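# Insert taper pins into both crank shaft collars

## Task

Push a taper pin all the way into the collar hole of every crank shaft. Each pin only seats fully when entered from one particular side of its hole. A pin that stays in only because the gripper is still holding it at the end does not count.

## Robot and tools

Robot: two 7-joint Kinova Gen3 arms, left_arm and right_arm, each with a Robotiq 2F-85 two-finger parallel gripper. Base roots in the scene frame: left_arm at (+0.028, +0.270, 0) m with quat_wxyz (+1.000, 0, 0, -0.016); right_arm at (+0.046, -0.389, 0) m with quat_wxyz (+1.000, 0, 0, +0.002). The scene frame has its origin on the table top midway between the arms, +z up, +x pointing out across the table, and left_arm on the +y side. The words left and right are arm names only, not image sides.

Joint order, used in every row and every per-joint list: waist (joint_1), shoulder (joint_2), upper arm roll (joint_3), elbow (joint_4), forearm roll (joint_5), wrist pitch (joint_6), wrist roll (joint_7). Stated ranges in rad: waist, upper arm roll, forearm roll, wrist roll -69.115 to 69.115; shoulder -2.250 to 2.250; elbow -2.580 to 2.580; wrist pitch -2.100 to 2.100. The true end may differ by up to 0.013 rad.

The row: one flat list of 18 numbers, each in [-1, 1], always for both arms. Numbers 1-7 are left_arm joint offsets, 8 is its gripper position, 9 its gripper speed; numbers 10-18 repeat this for right_arm. Joint numbers are scaled: 1.0 equals 0.9985 rad for the first four joints and 0.8765 rad for the last three. They are offsets, not poses. In execute_actions they count from the joint angles at the start of that action (not the previous row); for a call's first action, that means the angles last reported. In move they count from the Joint positions of the most recent result showing them. Gripper position is absolute: +1 fully open (85 mm), 0 about 41 mm, about -0.8 pads touching, -1 squeeze until blocked. Gripper speed: -1 about 20 mm/s, 0 about 85, +1 about 150. Grip force is fixed by the arm, roughly 190-235 N per pad. Resending an arm's previous position and speed leaves its gripper unchanged; a 0 is itself a command.

execute_actions(actions): a list of actions; each action is a table of up to 15 rows, one per 1/30 s step, lasting 0.5 s in total; a short table repeats its final row. An empty list only returns state and images. An action asking a joint to go more than 0.013 rad beyond its range (from the start angles) is rejected for both arms; a malformed action, or a bad first action, rejects the whole call. Each step, joint targets are kept within 0.304 rad (first four joints) or 0.266 rad (last three) of measured angles, and scaled back if they would place the gripper over 70 mm from where it is, so big offsets need several actions and may stay unfinished unless recommanded.

move(target, speed, blocking): target is one 18-number row as above. speed is the top rate in rad/s of the joint with farthest to travel, 0.01 to 2, default 0.5. All joints progress in step, so the gripper curves; duration is clamped to 0.5-10 s. It does not avoid obstacles or the other arm; faster moves and targets deeper past a contact hit and press harder. Its result adds a move: line giving the ending (done, off_target, moving, held, fault), limits=held or limits=none, and each arm's joint farthest from target. blocking=false returns after 0.5 s while motion continues; then call wait or stop before sending further moves or actions.

wait(seconds): 0 to 10; holds the last commands and returns early if a running move ends. stop(): brakes a running move (needs room); fingers keep going. zoom_image(camera, region): camera is cam_high, cam_low, cam_left_wrist or cam_right_wrist (all 896x504); region [x0, y0, x1, y1] in pixels from the top-left, at most 504 by 504. read_manual(section): returns licence texts only. finished_scene(scene): pass the current scene number; irreversible, and the pins must stay seated afterwards.

Results: per-arm gripper pose (end_effector_position in m, end_effector_quat_wxyz) in the scene frame, which can be off, more so at long reach; Joint positions (rad), Joint velocities (rad/s), Joint targets (what joints are now driven toward), Joint torques (offset, scaled, noisy), and images. The gripper frame: fingers along +z, closing along y; the reported point sits between the pads when closed; fingertips extend about 19 mm past it when closed and 6 mm when open, and move about 13 mm outward while closing, so keep clearance over surfaces. position_measured_pct is about 50 - 50 x position (0 = open); stopping below 90 short of the request means something is held or blocking; near 90 the pads met. Once stopped the fingers stay put until the position changes by 0.01 or more, but re-close on their own if the object slips. "joint sent to its limit" means a joint was clipped at its end; "joint command not followed" means the clearance check altered some joint targets.

Cautions: nothing may leave the table. Release each pin so it stays in unaided. Loads can be tugged or objects nudged briefly. Keep the arms from striking or pressing each other. Contact torque reaching a load limit (47.5 N m first four joints, 29.9 N m wrist joints) halts that arm for 10 s. Holding loads heats motors: MOTOR HOT from 60 °C, OVER-TEMPERATURE FAULT at 75 °C, when the arm sags. The simulation keeps running while replies are written. Avoid drops, slips, slams and very hard pushes; smooth, economical motion is preferred.

Each tool is called after ">>>" as name([rows], argument=value, ...), one row to a line, values as JSON.

## Session

>>> execute_actions(actions=[])

Scene clock: 0.00 s.
left_arm: end_effector_position=(+0.7036, +0.5363, +0.1234) position_measured_pct=0.0 end_effector_quat_wxyz=(-0.301, +0.716, +0.541, +0.324) | right_arm: end_effector_position=(+0.4615, -0.2123, +0.2172) position_measured_pct=0.0 end_effector_quat_wxyz=(+0.118, -0.235, +0.964, +0.047)
Joint names: [waist, shoulder, upper arm roll, elbow, forearm roll, wrist pitch, wrist roll]
Joint positions: left_arm=[-0.127  1.075  0.044  1.076 -1.126  1.07   0.273] | right_arm=[-0.383  0.269 -0.045  1.881 -0.053  0.742  1.655]
Joint velocities: left_arm=[ 0.001  0.     0.     0.    -0.     0.001  0.   ] | right_arm=[ 0.     0.001 -0.002 -0.001 -0.    -0.    -0.   ]
Joint torques (N m, as the joint torque sensors report them, + toward a larger angle): no reading
Motor temperatures (°C, as the motors report them): left_arm=[26 26 28 31 33 34 38] | right_arm=[31 28 29 31 34 40 36]
Joint targets: left_arm=[-0.127 1.075 0.044 1.076 -1.126 1.070 0.273] | right_arm=[-0.383 0.269 -0.045 1.881 -0.053 0.742 1.655]

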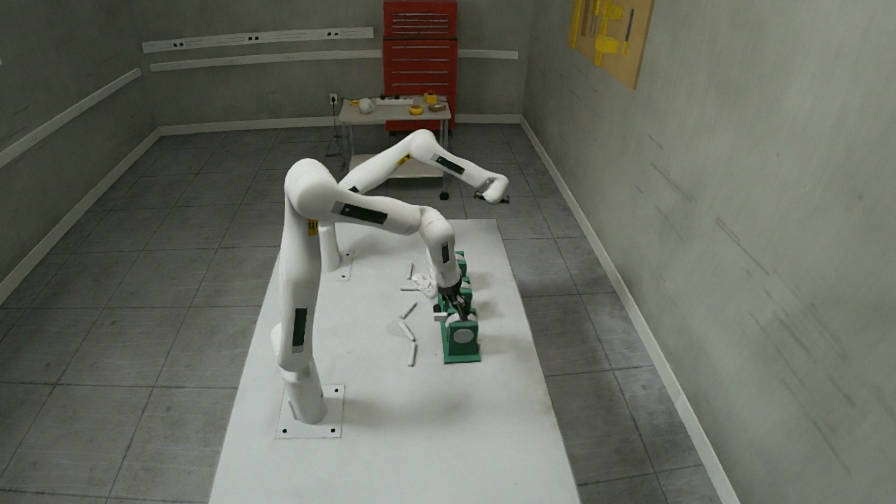

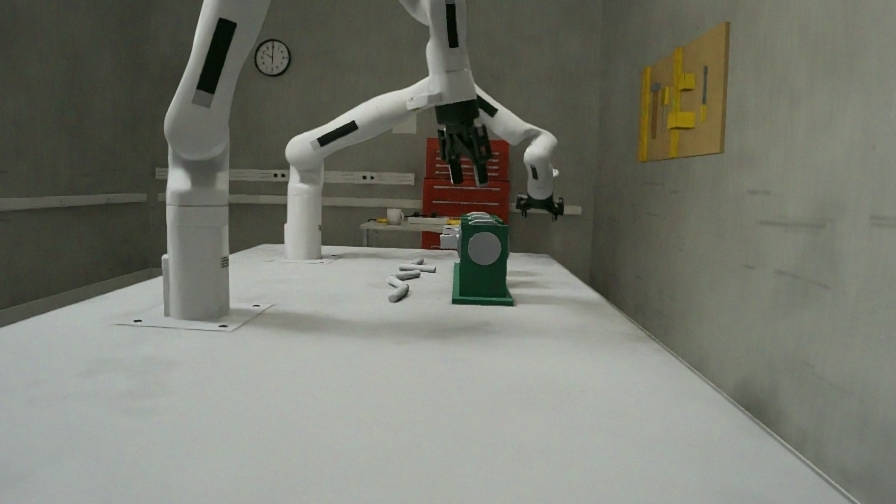

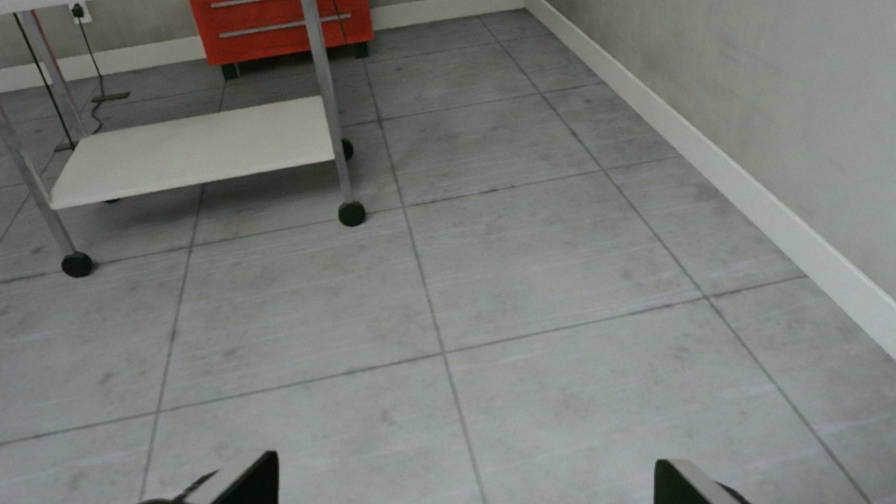

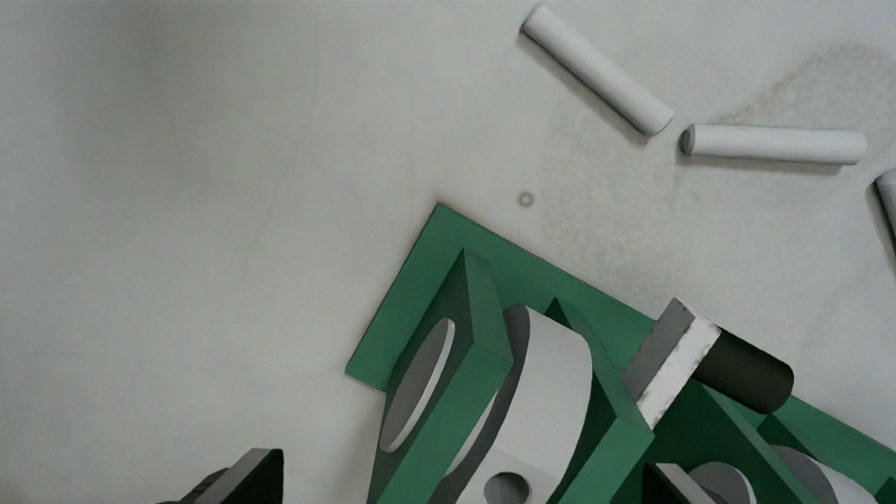

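>>> zoom_image(camera="cam_high", region=[380, 230, 520, 380])

>>> zoom_image(camera="cam_low", region=[370, 190, 550, 320])

Region (380, 230, 520, 380) of cam_high's 896x504 image, scaled by 3.360, with more detail than that image has; it fills the left 470 columns of this view, and the rest is white.

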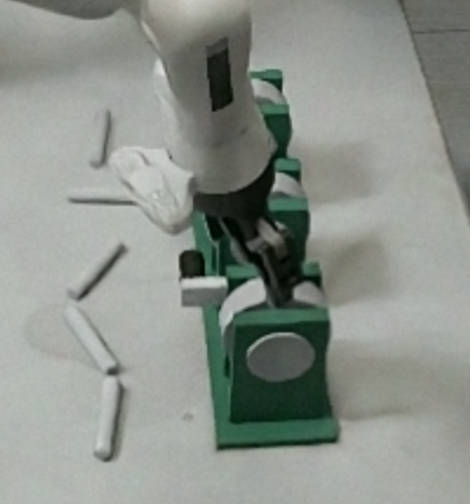

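Region (370, 190, 550, 320) of cam_low's 896x504 image, scaled by 2.800, with more detail than that image has.

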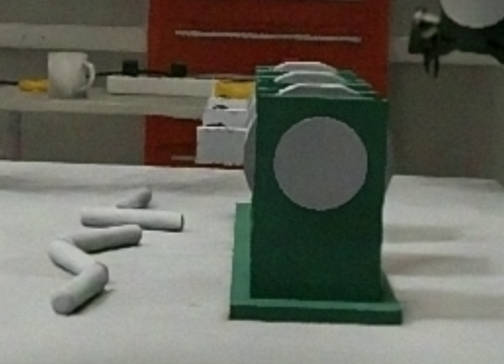

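>>> move(target=[-0.173,-0.776,-0.044,0.625,1,0.08,1,1,0,-0.315,0.209,0.045,-0.797,0.06,0.954,-0.897,1,0], speed=1.0)

Scene clock: 3.13 s.
left_arm: end_effector_position=(+0.4153, +0.4227, +0.2523) position_measured_pct=0.0 end_effector_quat_wxyz=(-0.038, +0.128, +0.985, +0.106) | right_arm: end_effector_position=(+0.4498, -0.0800, +0.3498) position_measured_pct=0.0 end_effector_quat_wxyz=(+0.000, +0.001, +1.000, +0.000)
Joint names: [waist, shoulder, upper arm roll, elbow, forearm roll, wrist pitch, wrist roll]
Joint positions: left_arm=[-0.3    0.3    0.     1.7   -0.249  1.14   1.15 ] | right_arm=[-0.698  0.478  0.     1.085 -0.     1.578  0.868]
Joint velocities: left_arm=[-0.001 -0.002  0.001 -0.001  0.    -0.    -0.   ] | right_arm=[-0.001  0.002  0.     0.001 -0.     0.    -0.   ]
Joint torques (N m, as the joint torque sensors report them, + toward a larger angle): left_arm=[ -0.03 -14.73   0.32  -8.2   -0.47  -0.06  -0.22] | right_arm=[ -0.5  -19.49   0.13  -8.55   0.01   0.26  -0.04]
Motor temperatures (°C, as the motors report them): left_arm=[26 26 28 31 33 34 38] | right_arm=[31 28 29 31 34 40 36]
Joint targets: left_arm=[-0.300 0.300 0.001 1.700 -0.249 1.140 1.150] | right_arm=[-0.698 0.478 0.000 1.085 -0.000 1.578 0.868]
move: done; limits=none; left_arm: farthest joint: the waist, 0.000 radians from its target (0.172 radians at the start); right_arm: farthest joint: the waist, 0.000 radians from its target (0.314 radians at the start)

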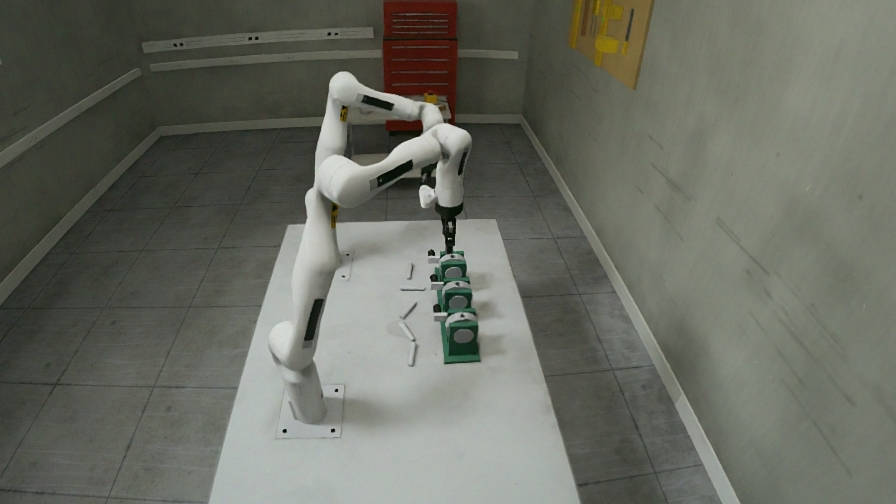

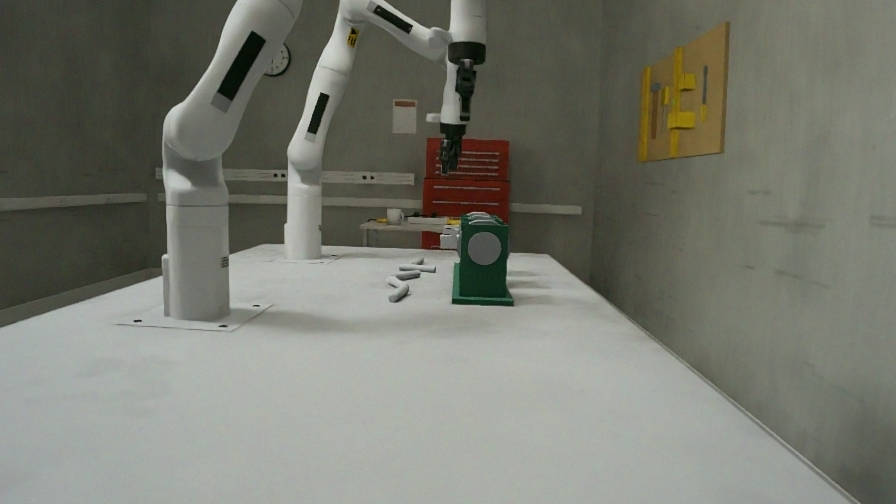

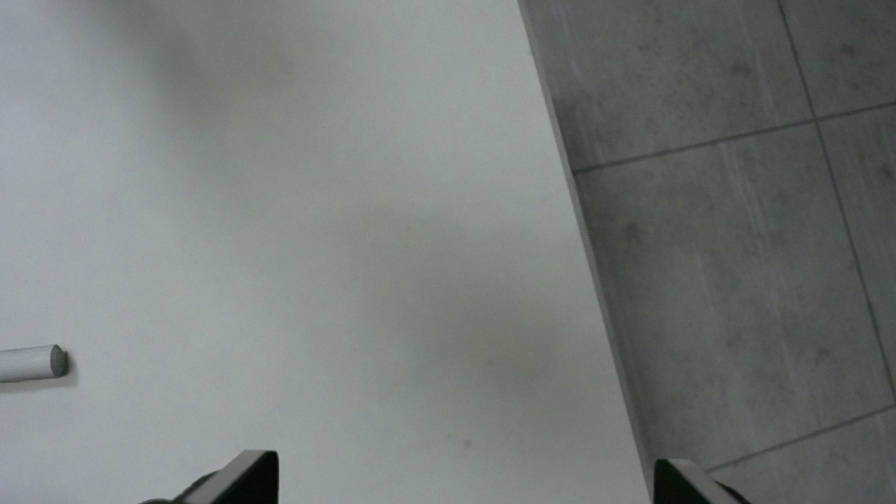

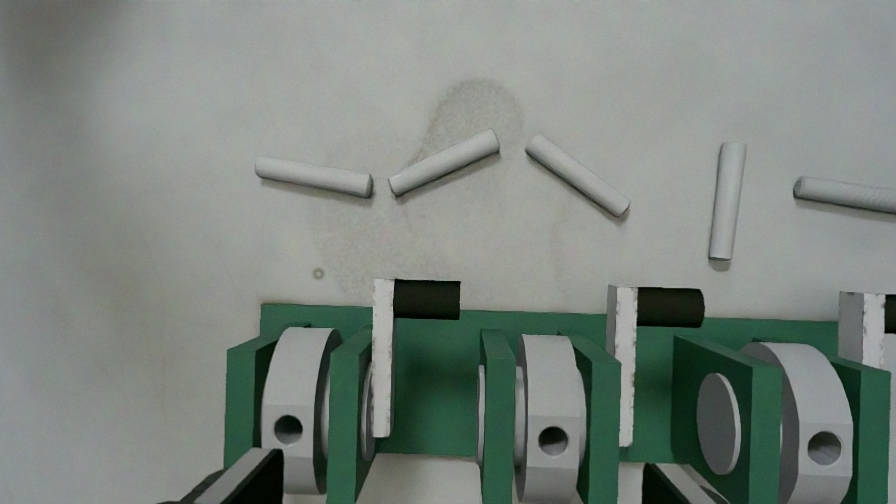

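>>> zoom_image(camera="cam_right_wrist", region=[220, 270, 620, 504])

>>> zoom_image(camera="cam_right_wrist", region=[500, 270, 896, 504])

>>> zoom_image(camera="cam_right_wrist", region=[240, 110, 660, 280])

>>> zoom_image(camera="cam_high", region=[390, 240, 500, 375])

Region (220, 270, 620, 504) of cam_right_wrist's 896x504 image, scaled by 1.260; it fills the top 295 rows of this view, and the rest is white.

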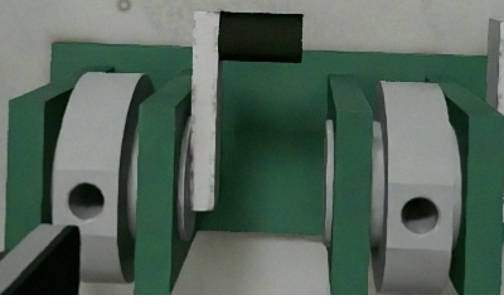

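Region (500, 270, 896, 504) of cam_right_wrist's 896x504 image, scaled by 1.273; it fills the top 298 rows of this view, and the rest is white.

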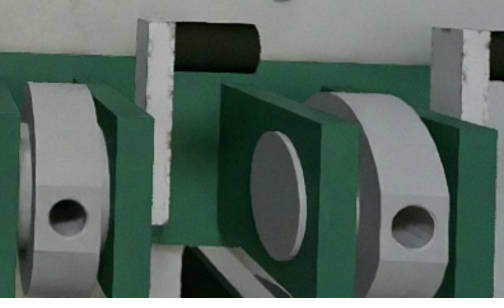

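Region (240, 110, 660, 280) of cam_right_wrist's 896x504 image, scaled by 1.200; it fills the top 204 rows of this view, and the rest is white.

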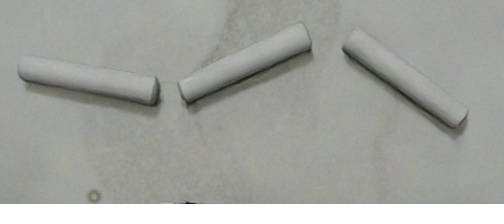

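Region (390, 240, 500, 375) of cam_high's 896x504 image, scaled by 3.733, with more detail than that image has; it fills the left 411 columns of this view, and the rest is white.

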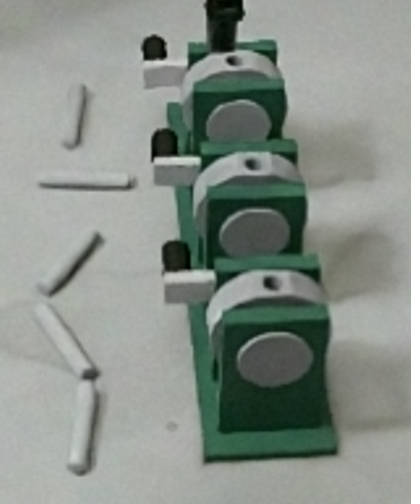

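>>> move(target=[0,0,0,0,0.284,0,0,1,0,0.246,0.163,0,0.138,0,-0.342,0.282,1,0], speed=1.0)

Scene clock: 5.33 s.
left_arm: end_effector_position=(+0.4302, +0.3545, +0.2445) position_measured_pct=0.0 end_effector_quat_wxyz=(+0.000, +0.077, +0.997, +0.000) | right_arm: end_effector_position=(+0.5526, -0.1680, +0.2204) position_measured_pct=0.0 end_effector_quat_wxyz=(+0.000, -0.000, +1.000, +0.000)
Joint names: [waist, shoulder, upper arm roll, elbow, forearm roll, wrist pitch, wrist roll]
Joint positions: left_arm=[-0.3   0.3   0.    1.7  -0.    1.14  1.15] | right_arm=[-0.453  0.64   0.     1.223 -0.     1.278  1.116]
Joint velocities: left_arm=[ 0.     0.    -0.002 -0.001 -0.    -0.    -0.   ] | right_arm=[ 0.003 -0.    -0.     0.001 -0.     0.    -0.   ]
Joint torques (N m, as the joint torque sensors report them, + toward a larger angle): left_arm=[  0.01 -14.64  -0.02  -8.64   0.17  -0.13  -0.25] | right_arm=[ -0.24 -21.74   0.36  -8.27   0.05   0.21  -0.07]
Motor temperatures (°C, as the motors report them): left_arm=[26 26 28 31 33 34 38] | right_arm=[31 28 29 31 34 40 36]
Joint targets: left_arm=[-0.300 0.300 0.000 1.700 -0.000 1.140 1.150] | right_arm=[-0.452 0.640 0.000 1.223 -0.000 1.278 1.116]
move: done; limits=none; left_arm: farthest joint: the waist, 0.000 radians from its target (0.000 radians at the start); right_arm: farthest joint: the shoulder, 0.001 radians from its target (0.163 radians at the start)

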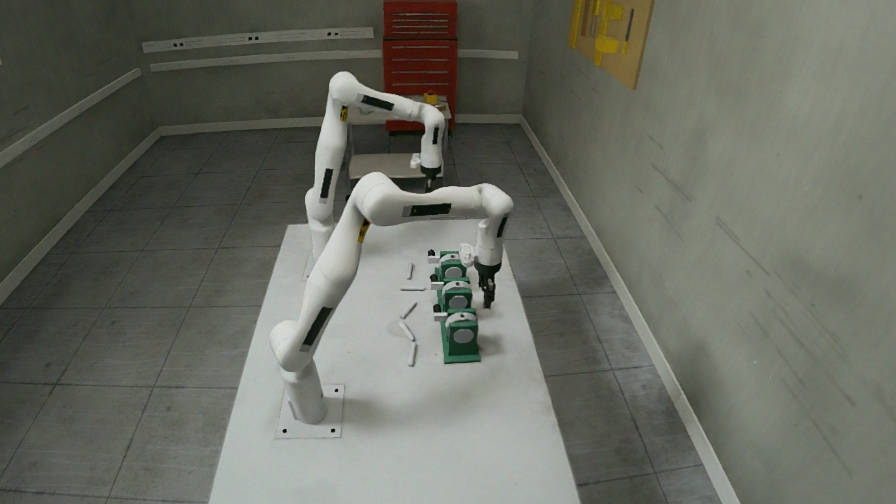

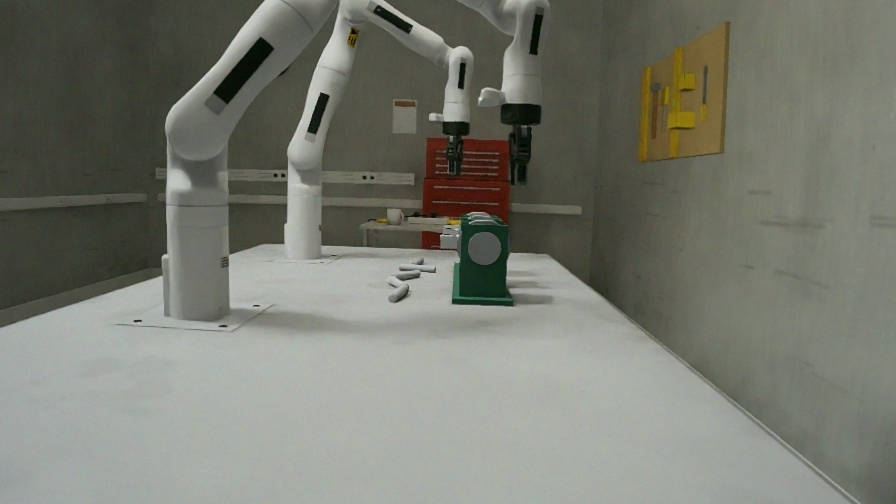

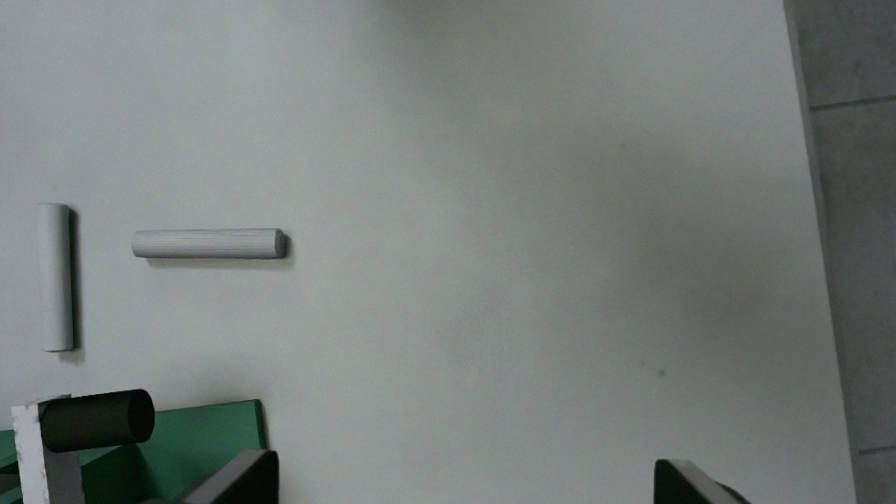

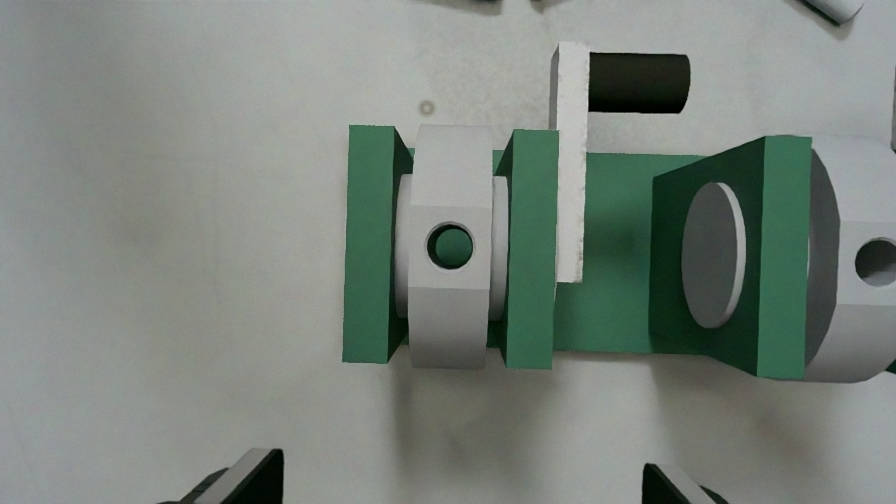

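>>> move(target=[0.405,-0.202,0,0.6,0,-0.685,0.612,-1,1,-0.16,-0.375,0,0.5,0,-0.685,-0.1,-1,1], speed=1.2)

Scene clock: 18.00 s.
left_arm: end_effector_position=(+0.3386, +0.2022, +0.1672) position_measured_pct=91.7 end_effector_quat_wxyz=(+0.101, +0.011, +0.995, -0.013) | right_arm: end_effector_position=(+0.5014, -0.0971, +0.2867) position_measured_pct=91.7 end_effector_quat_wxyz=(+0.197, -0.035, +0.971, +0.129)
Joint names: [waist, shoulder, upper arm roll, elbow, forearm roll, wrist pitch, wrist roll]
Joint positions: left_arm=[ 0.104  0.099  0.001  2.299 -0.     0.54   1.686] | right_arm=[-0.612  0.266  0.     1.722 -0.     0.678  1.028]
Joint velocities: left_arm=[ 0.002 -0.002  0.     0.001  0.     0.001 -0.   ] | right_arm=[-0.001 -0.001  0.002  0.     0.     0.     0.   ]
Joint torques (N m, as the joint torque sensors report them, + toward a larger angle): left_arm=[ 0.1  -8.69  0.1  -7.13 -0.45 -0.69 -0.38] | right_arm=[ -0.14 -15.75   0.39  -9.29   0.08  -1.09  -0.08]
Motor temperatures (°C, as the motors report them): left_arm=[26 26 28 31 33 34 38] | right_arm=[31 28 29 31 34 40 36]
Joint targets: left_arm=[0.104 0.099 0.000 2.299 -0.000 0.540 1.686] | right_arm=[-0.612 0.266 0.000 1.722 -0.000 0.678 1.028]
move: done; limits=none; left_arm: farthest joint: the shoulder, 0.001 radians from its target (0.202 radians at the start); right_arm: farthest joint: the waist, 0.001 radians from its target (0.161 radians at the start)

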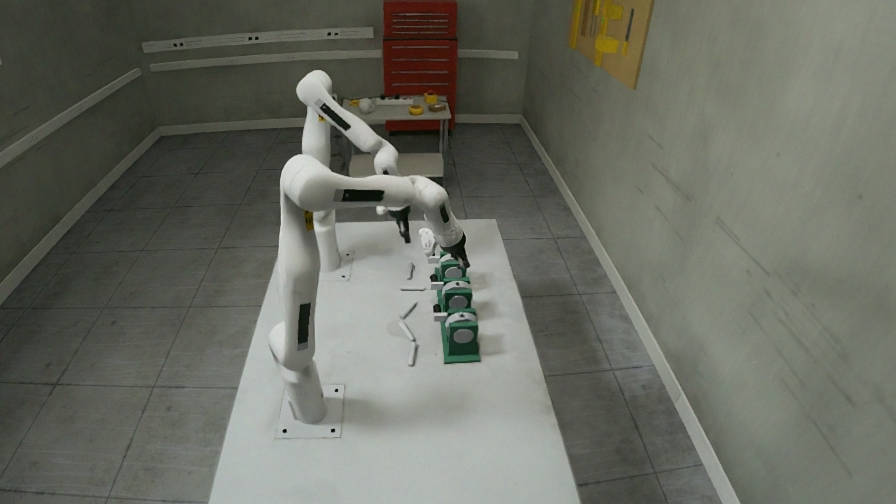

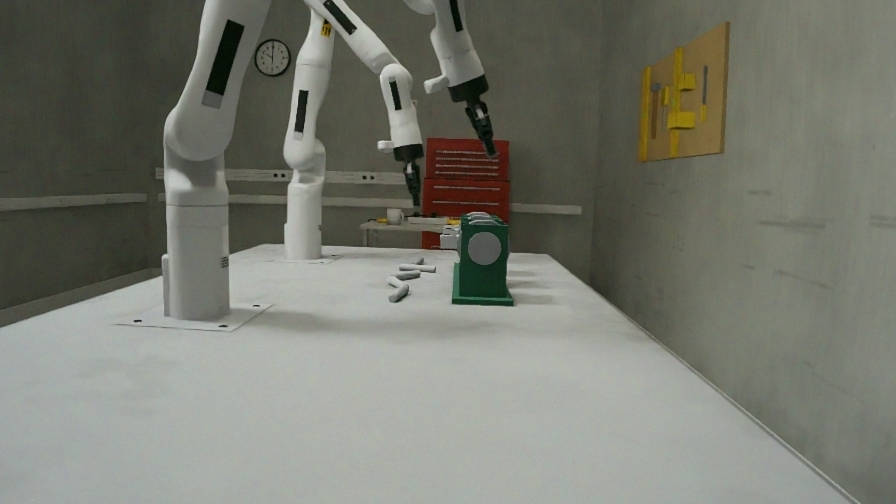

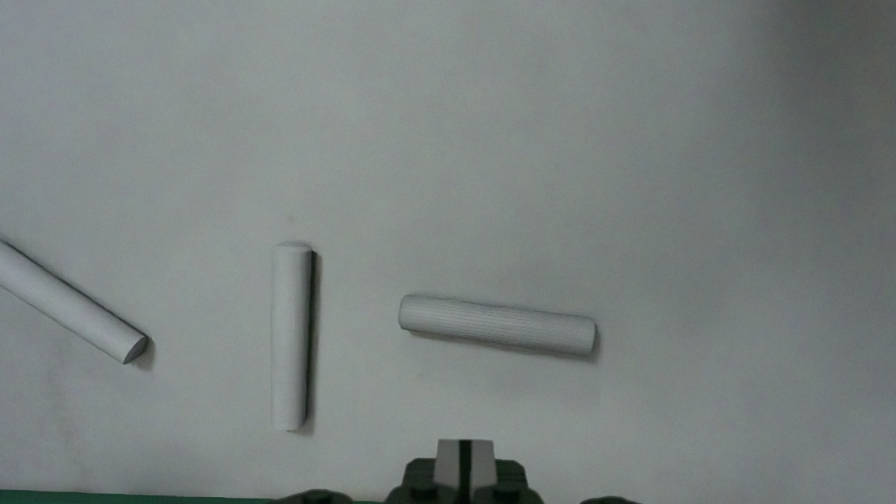

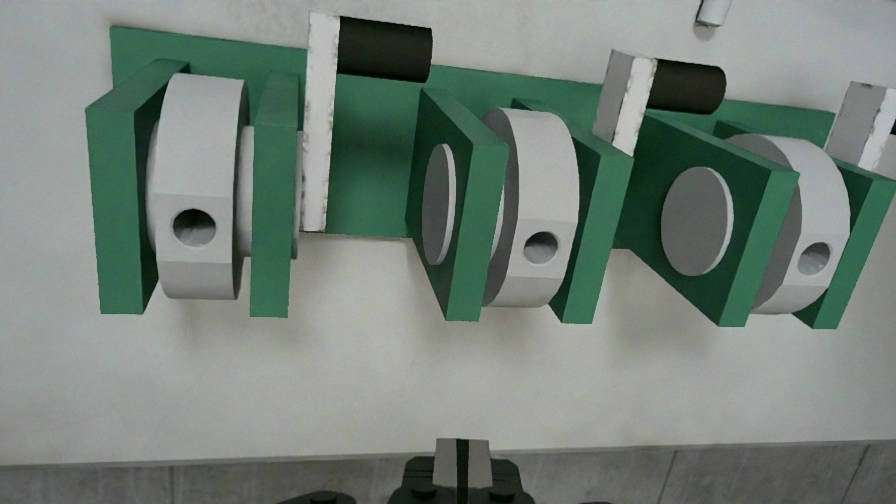

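>>> move(target=[0,0,0,0.166,0,-0.47,0,-1,1,-0.173,0,0,0.589,0,-0.755,-0.157,-1,1], speed=1.0)

>>> move(target=[-0.009,0.19,0,0.024,0,-0.245,0,-1,1,0.021,0.15,0,0.022,0,-0.196,0,-1,1], speed=0.4)

Scene clock: 19.57 s.
left_arm: end_effector_position=(+0.3696, +0.1979, +0.1598) position_measured_pct=91.7 end_effector_quat_wxyz=(+0.221, +0.011, +0.975, -0.028) | right_arm: end_effector_position=(+0.3747, -0.0933, +0.1598) position_measured_pct=91.7 end_effector_quat_wxyz=(+0.201, -0.051, +0.961, +0.182)
Joint names: [waist, shoulder, upper arm roll, elbow, forearm roll, wrist pitch, wrist roll]
Joint positions: left_arm=[ 0.104  0.099  0.001  2.465 -0.     0.128  1.686] | right_arm=[-0.785  0.266  0.     2.31  -0.     0.016  0.89 ]
Joint velocities: left_arm=[-0.     0.    -0.001 -0.001 -0.     0.002 -0.   ] | right_arm=[-0.003 -0.002 -0.001  0.001  0.    -0.     0.   ]
Joint torques (N m, as the joint torque sensors report them, + toward a larger angle): left_arm=[ 0.09 -8.48 -0.53 -6.44 -0.26 -1.28 -0.13] | right_arm=[  0.01 -12.06   0.27  -6.24   0.12  -1.41   0.08]
Motor temperatures (°C, as the motors report them): left_arm=[26 26 28 31 33 34 38] | right_arm=[31 28 29 31 34 40 36]
Joint targets: left_arm=[0.104 0.099 0.001 2.465 -0.000 0.128 1.686] | right_arm=[-0.785 0.266 0.000 2.310 -0.000 0.016 0.890]
move: done; limits=none; left_arm: farthest joint: the waist, 0.000 radians from its target (0.000 radians at the start); right_arm: farthest joint: the waist, 0.000 radians from its target (0.172 radians at the start)

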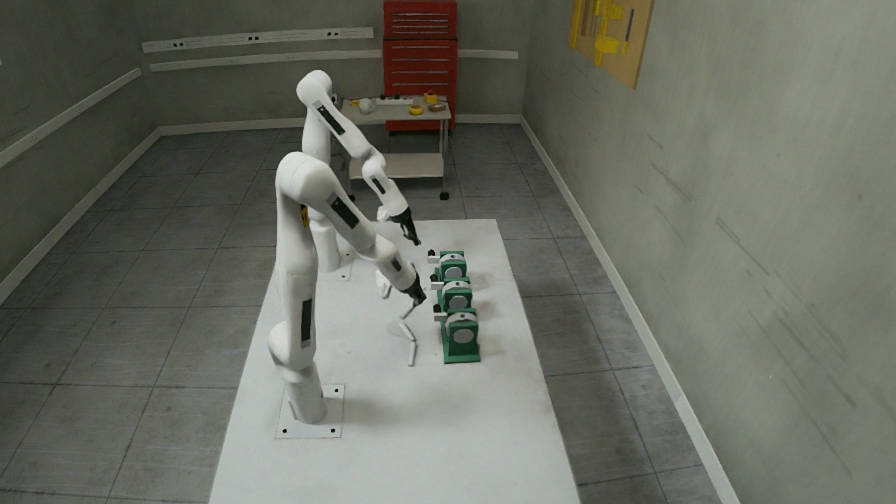

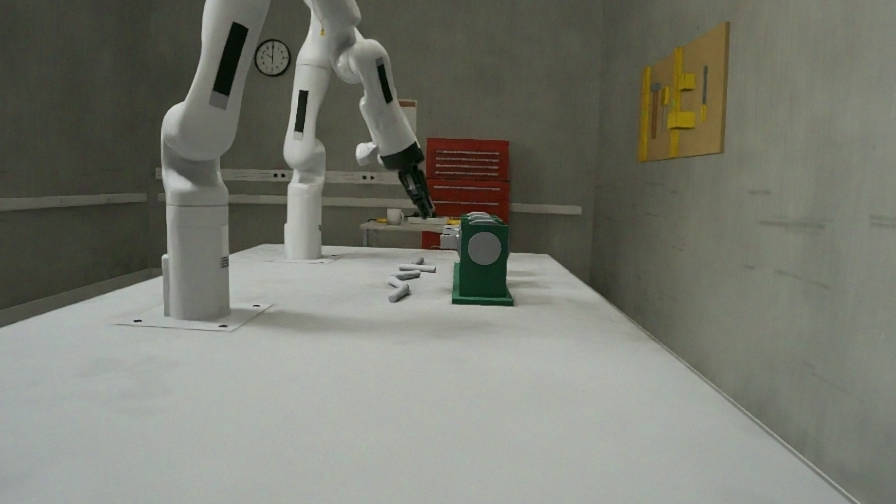

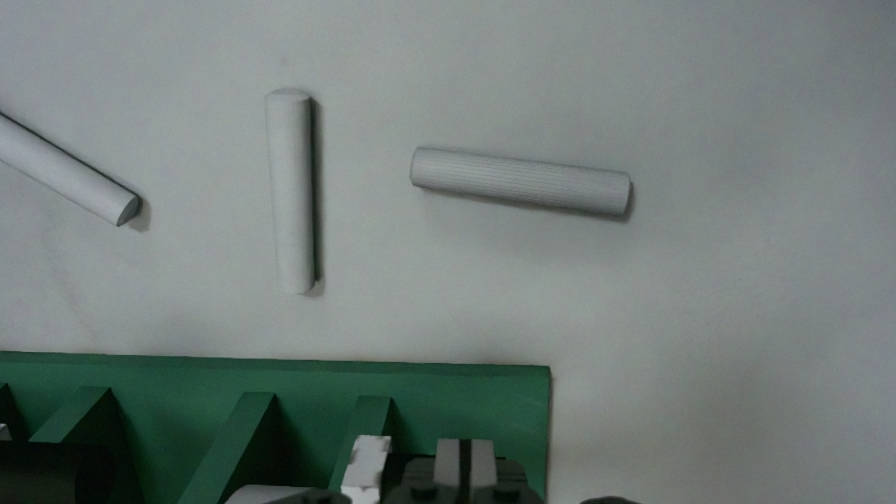

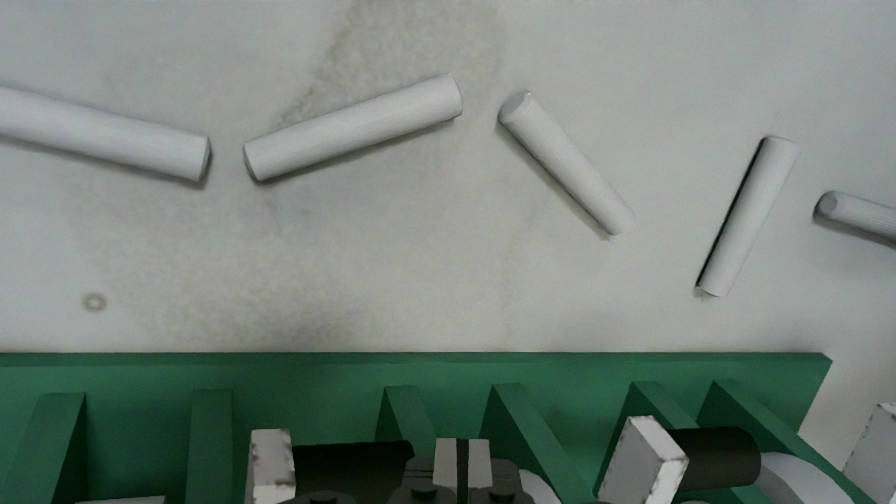

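Scene clock: 20.60 s.
left_arm: end_effector_position=(+0.3889, +0.1985, +0.1143) position_measured_pct=91.7 end_effector_quat_wxyz=(+0.222, +0.006, +0.975, -0.027) | right_arm: end_effector_position=(+0.3892, -0.0923, +0.1140) position_measured_pct=91.7 end_effector_quat_wxyz=(+0.203, -0.041, +0.962, +0.180)
Joint names: [waist, shoulder, upper arm roll, elbow, forearm roll, wrist pitch, wrist roll]
Joint positions: left_arm=[ 0.095  0.288  0.001  2.489 -0.    -0.087  1.686] | right_arm=[-0.764  0.416  0.     2.332 -0.    -0.156  0.89 ]
Joint velocities: left_arm=[-0.001  0.003  0.     0.     0.    -0.002 -0.   ] | right_arm=[0.    0.002 0.001 0.    0.    0.    0.   ]
Joint torques (N m, as the joint torque sensors report them, + toward a larger angle): left_arm=[ -0.01 -10.56  -0.34  -5.1   -0.22  -1.44  -0.19] | right_arm=[ -0.05 -13.74   0.26  -4.32  -0.02  -1.45  -0.14]
Motor temperatures (°C, as the motors report them): left_arm=[26 26 28 31 33 34 38] | right_arm=[31 28 29 31 34 40 36]
Joint targets: left_arm=[0.095 0.289 0.001 2.489 -0.000 -0.087 1.686] | right_arm=[-0.764 0.416 0.000 2.332 -0.000 -0.156 0.890]
move: done; limits=none; left_arm: farthest joint: the waist, 0.000 radians from its target (0.009 radians at the start); right_arm: farthest joint: the waist, 0.000 radians from its target (0.021 radians at the start)

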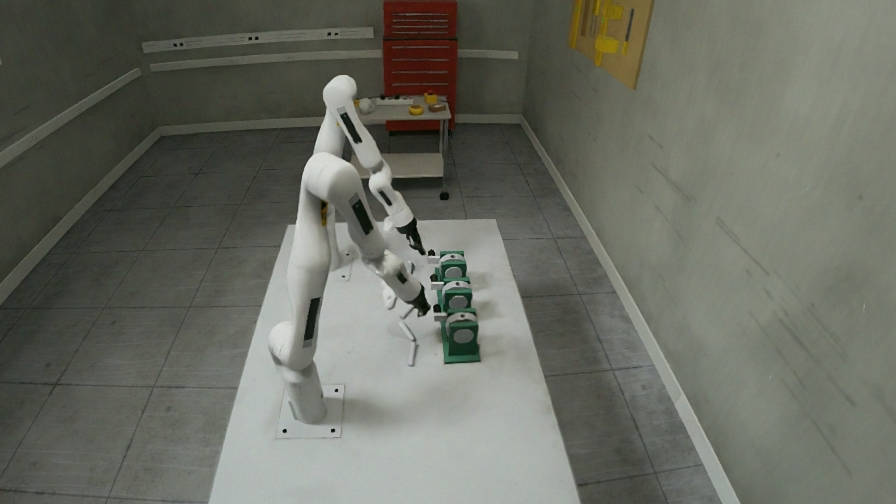

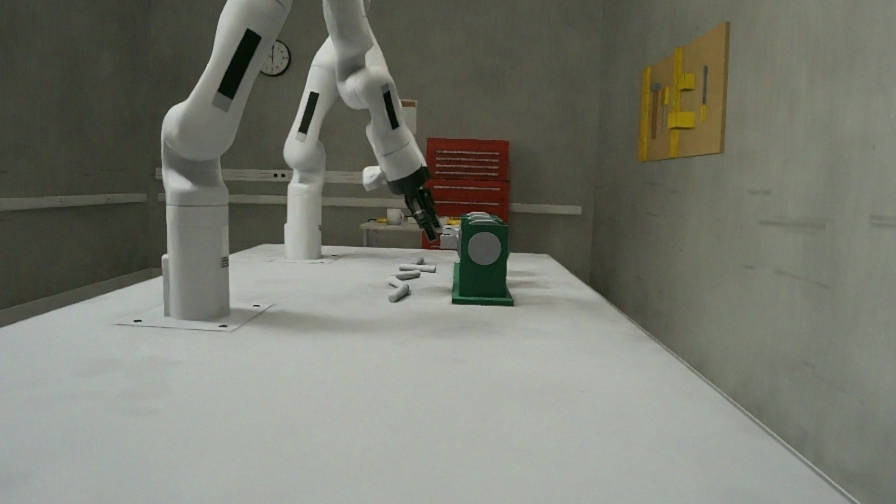

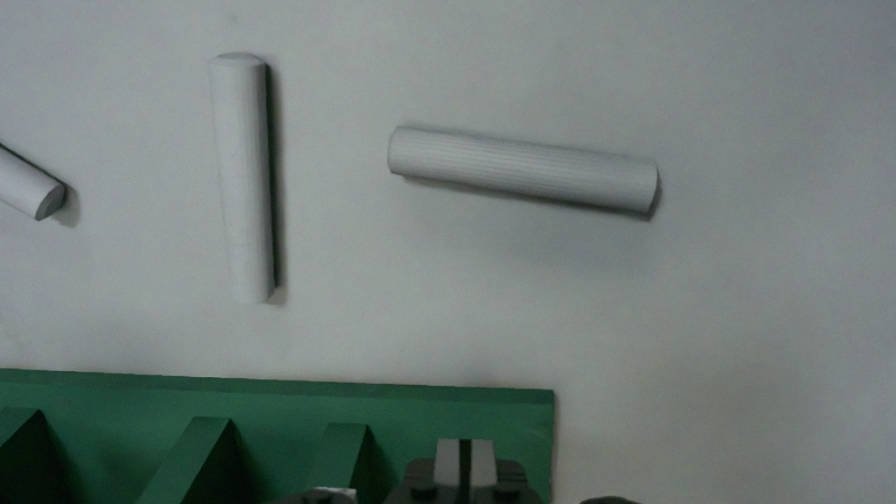

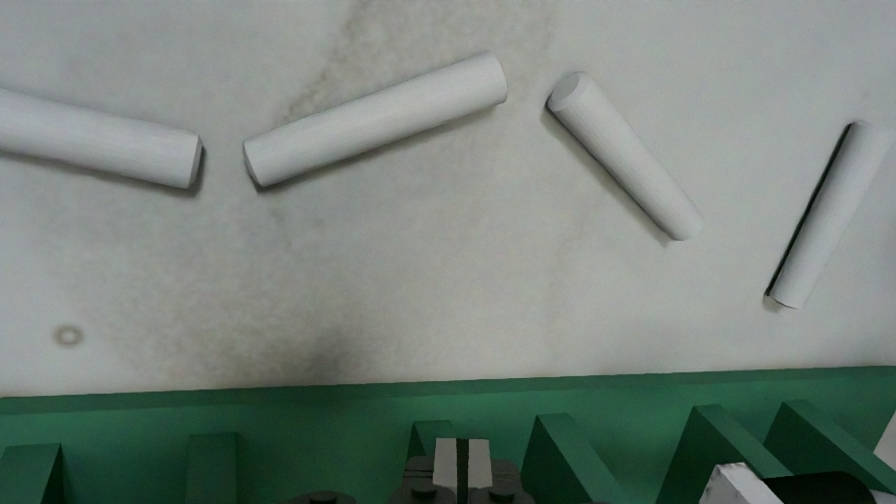

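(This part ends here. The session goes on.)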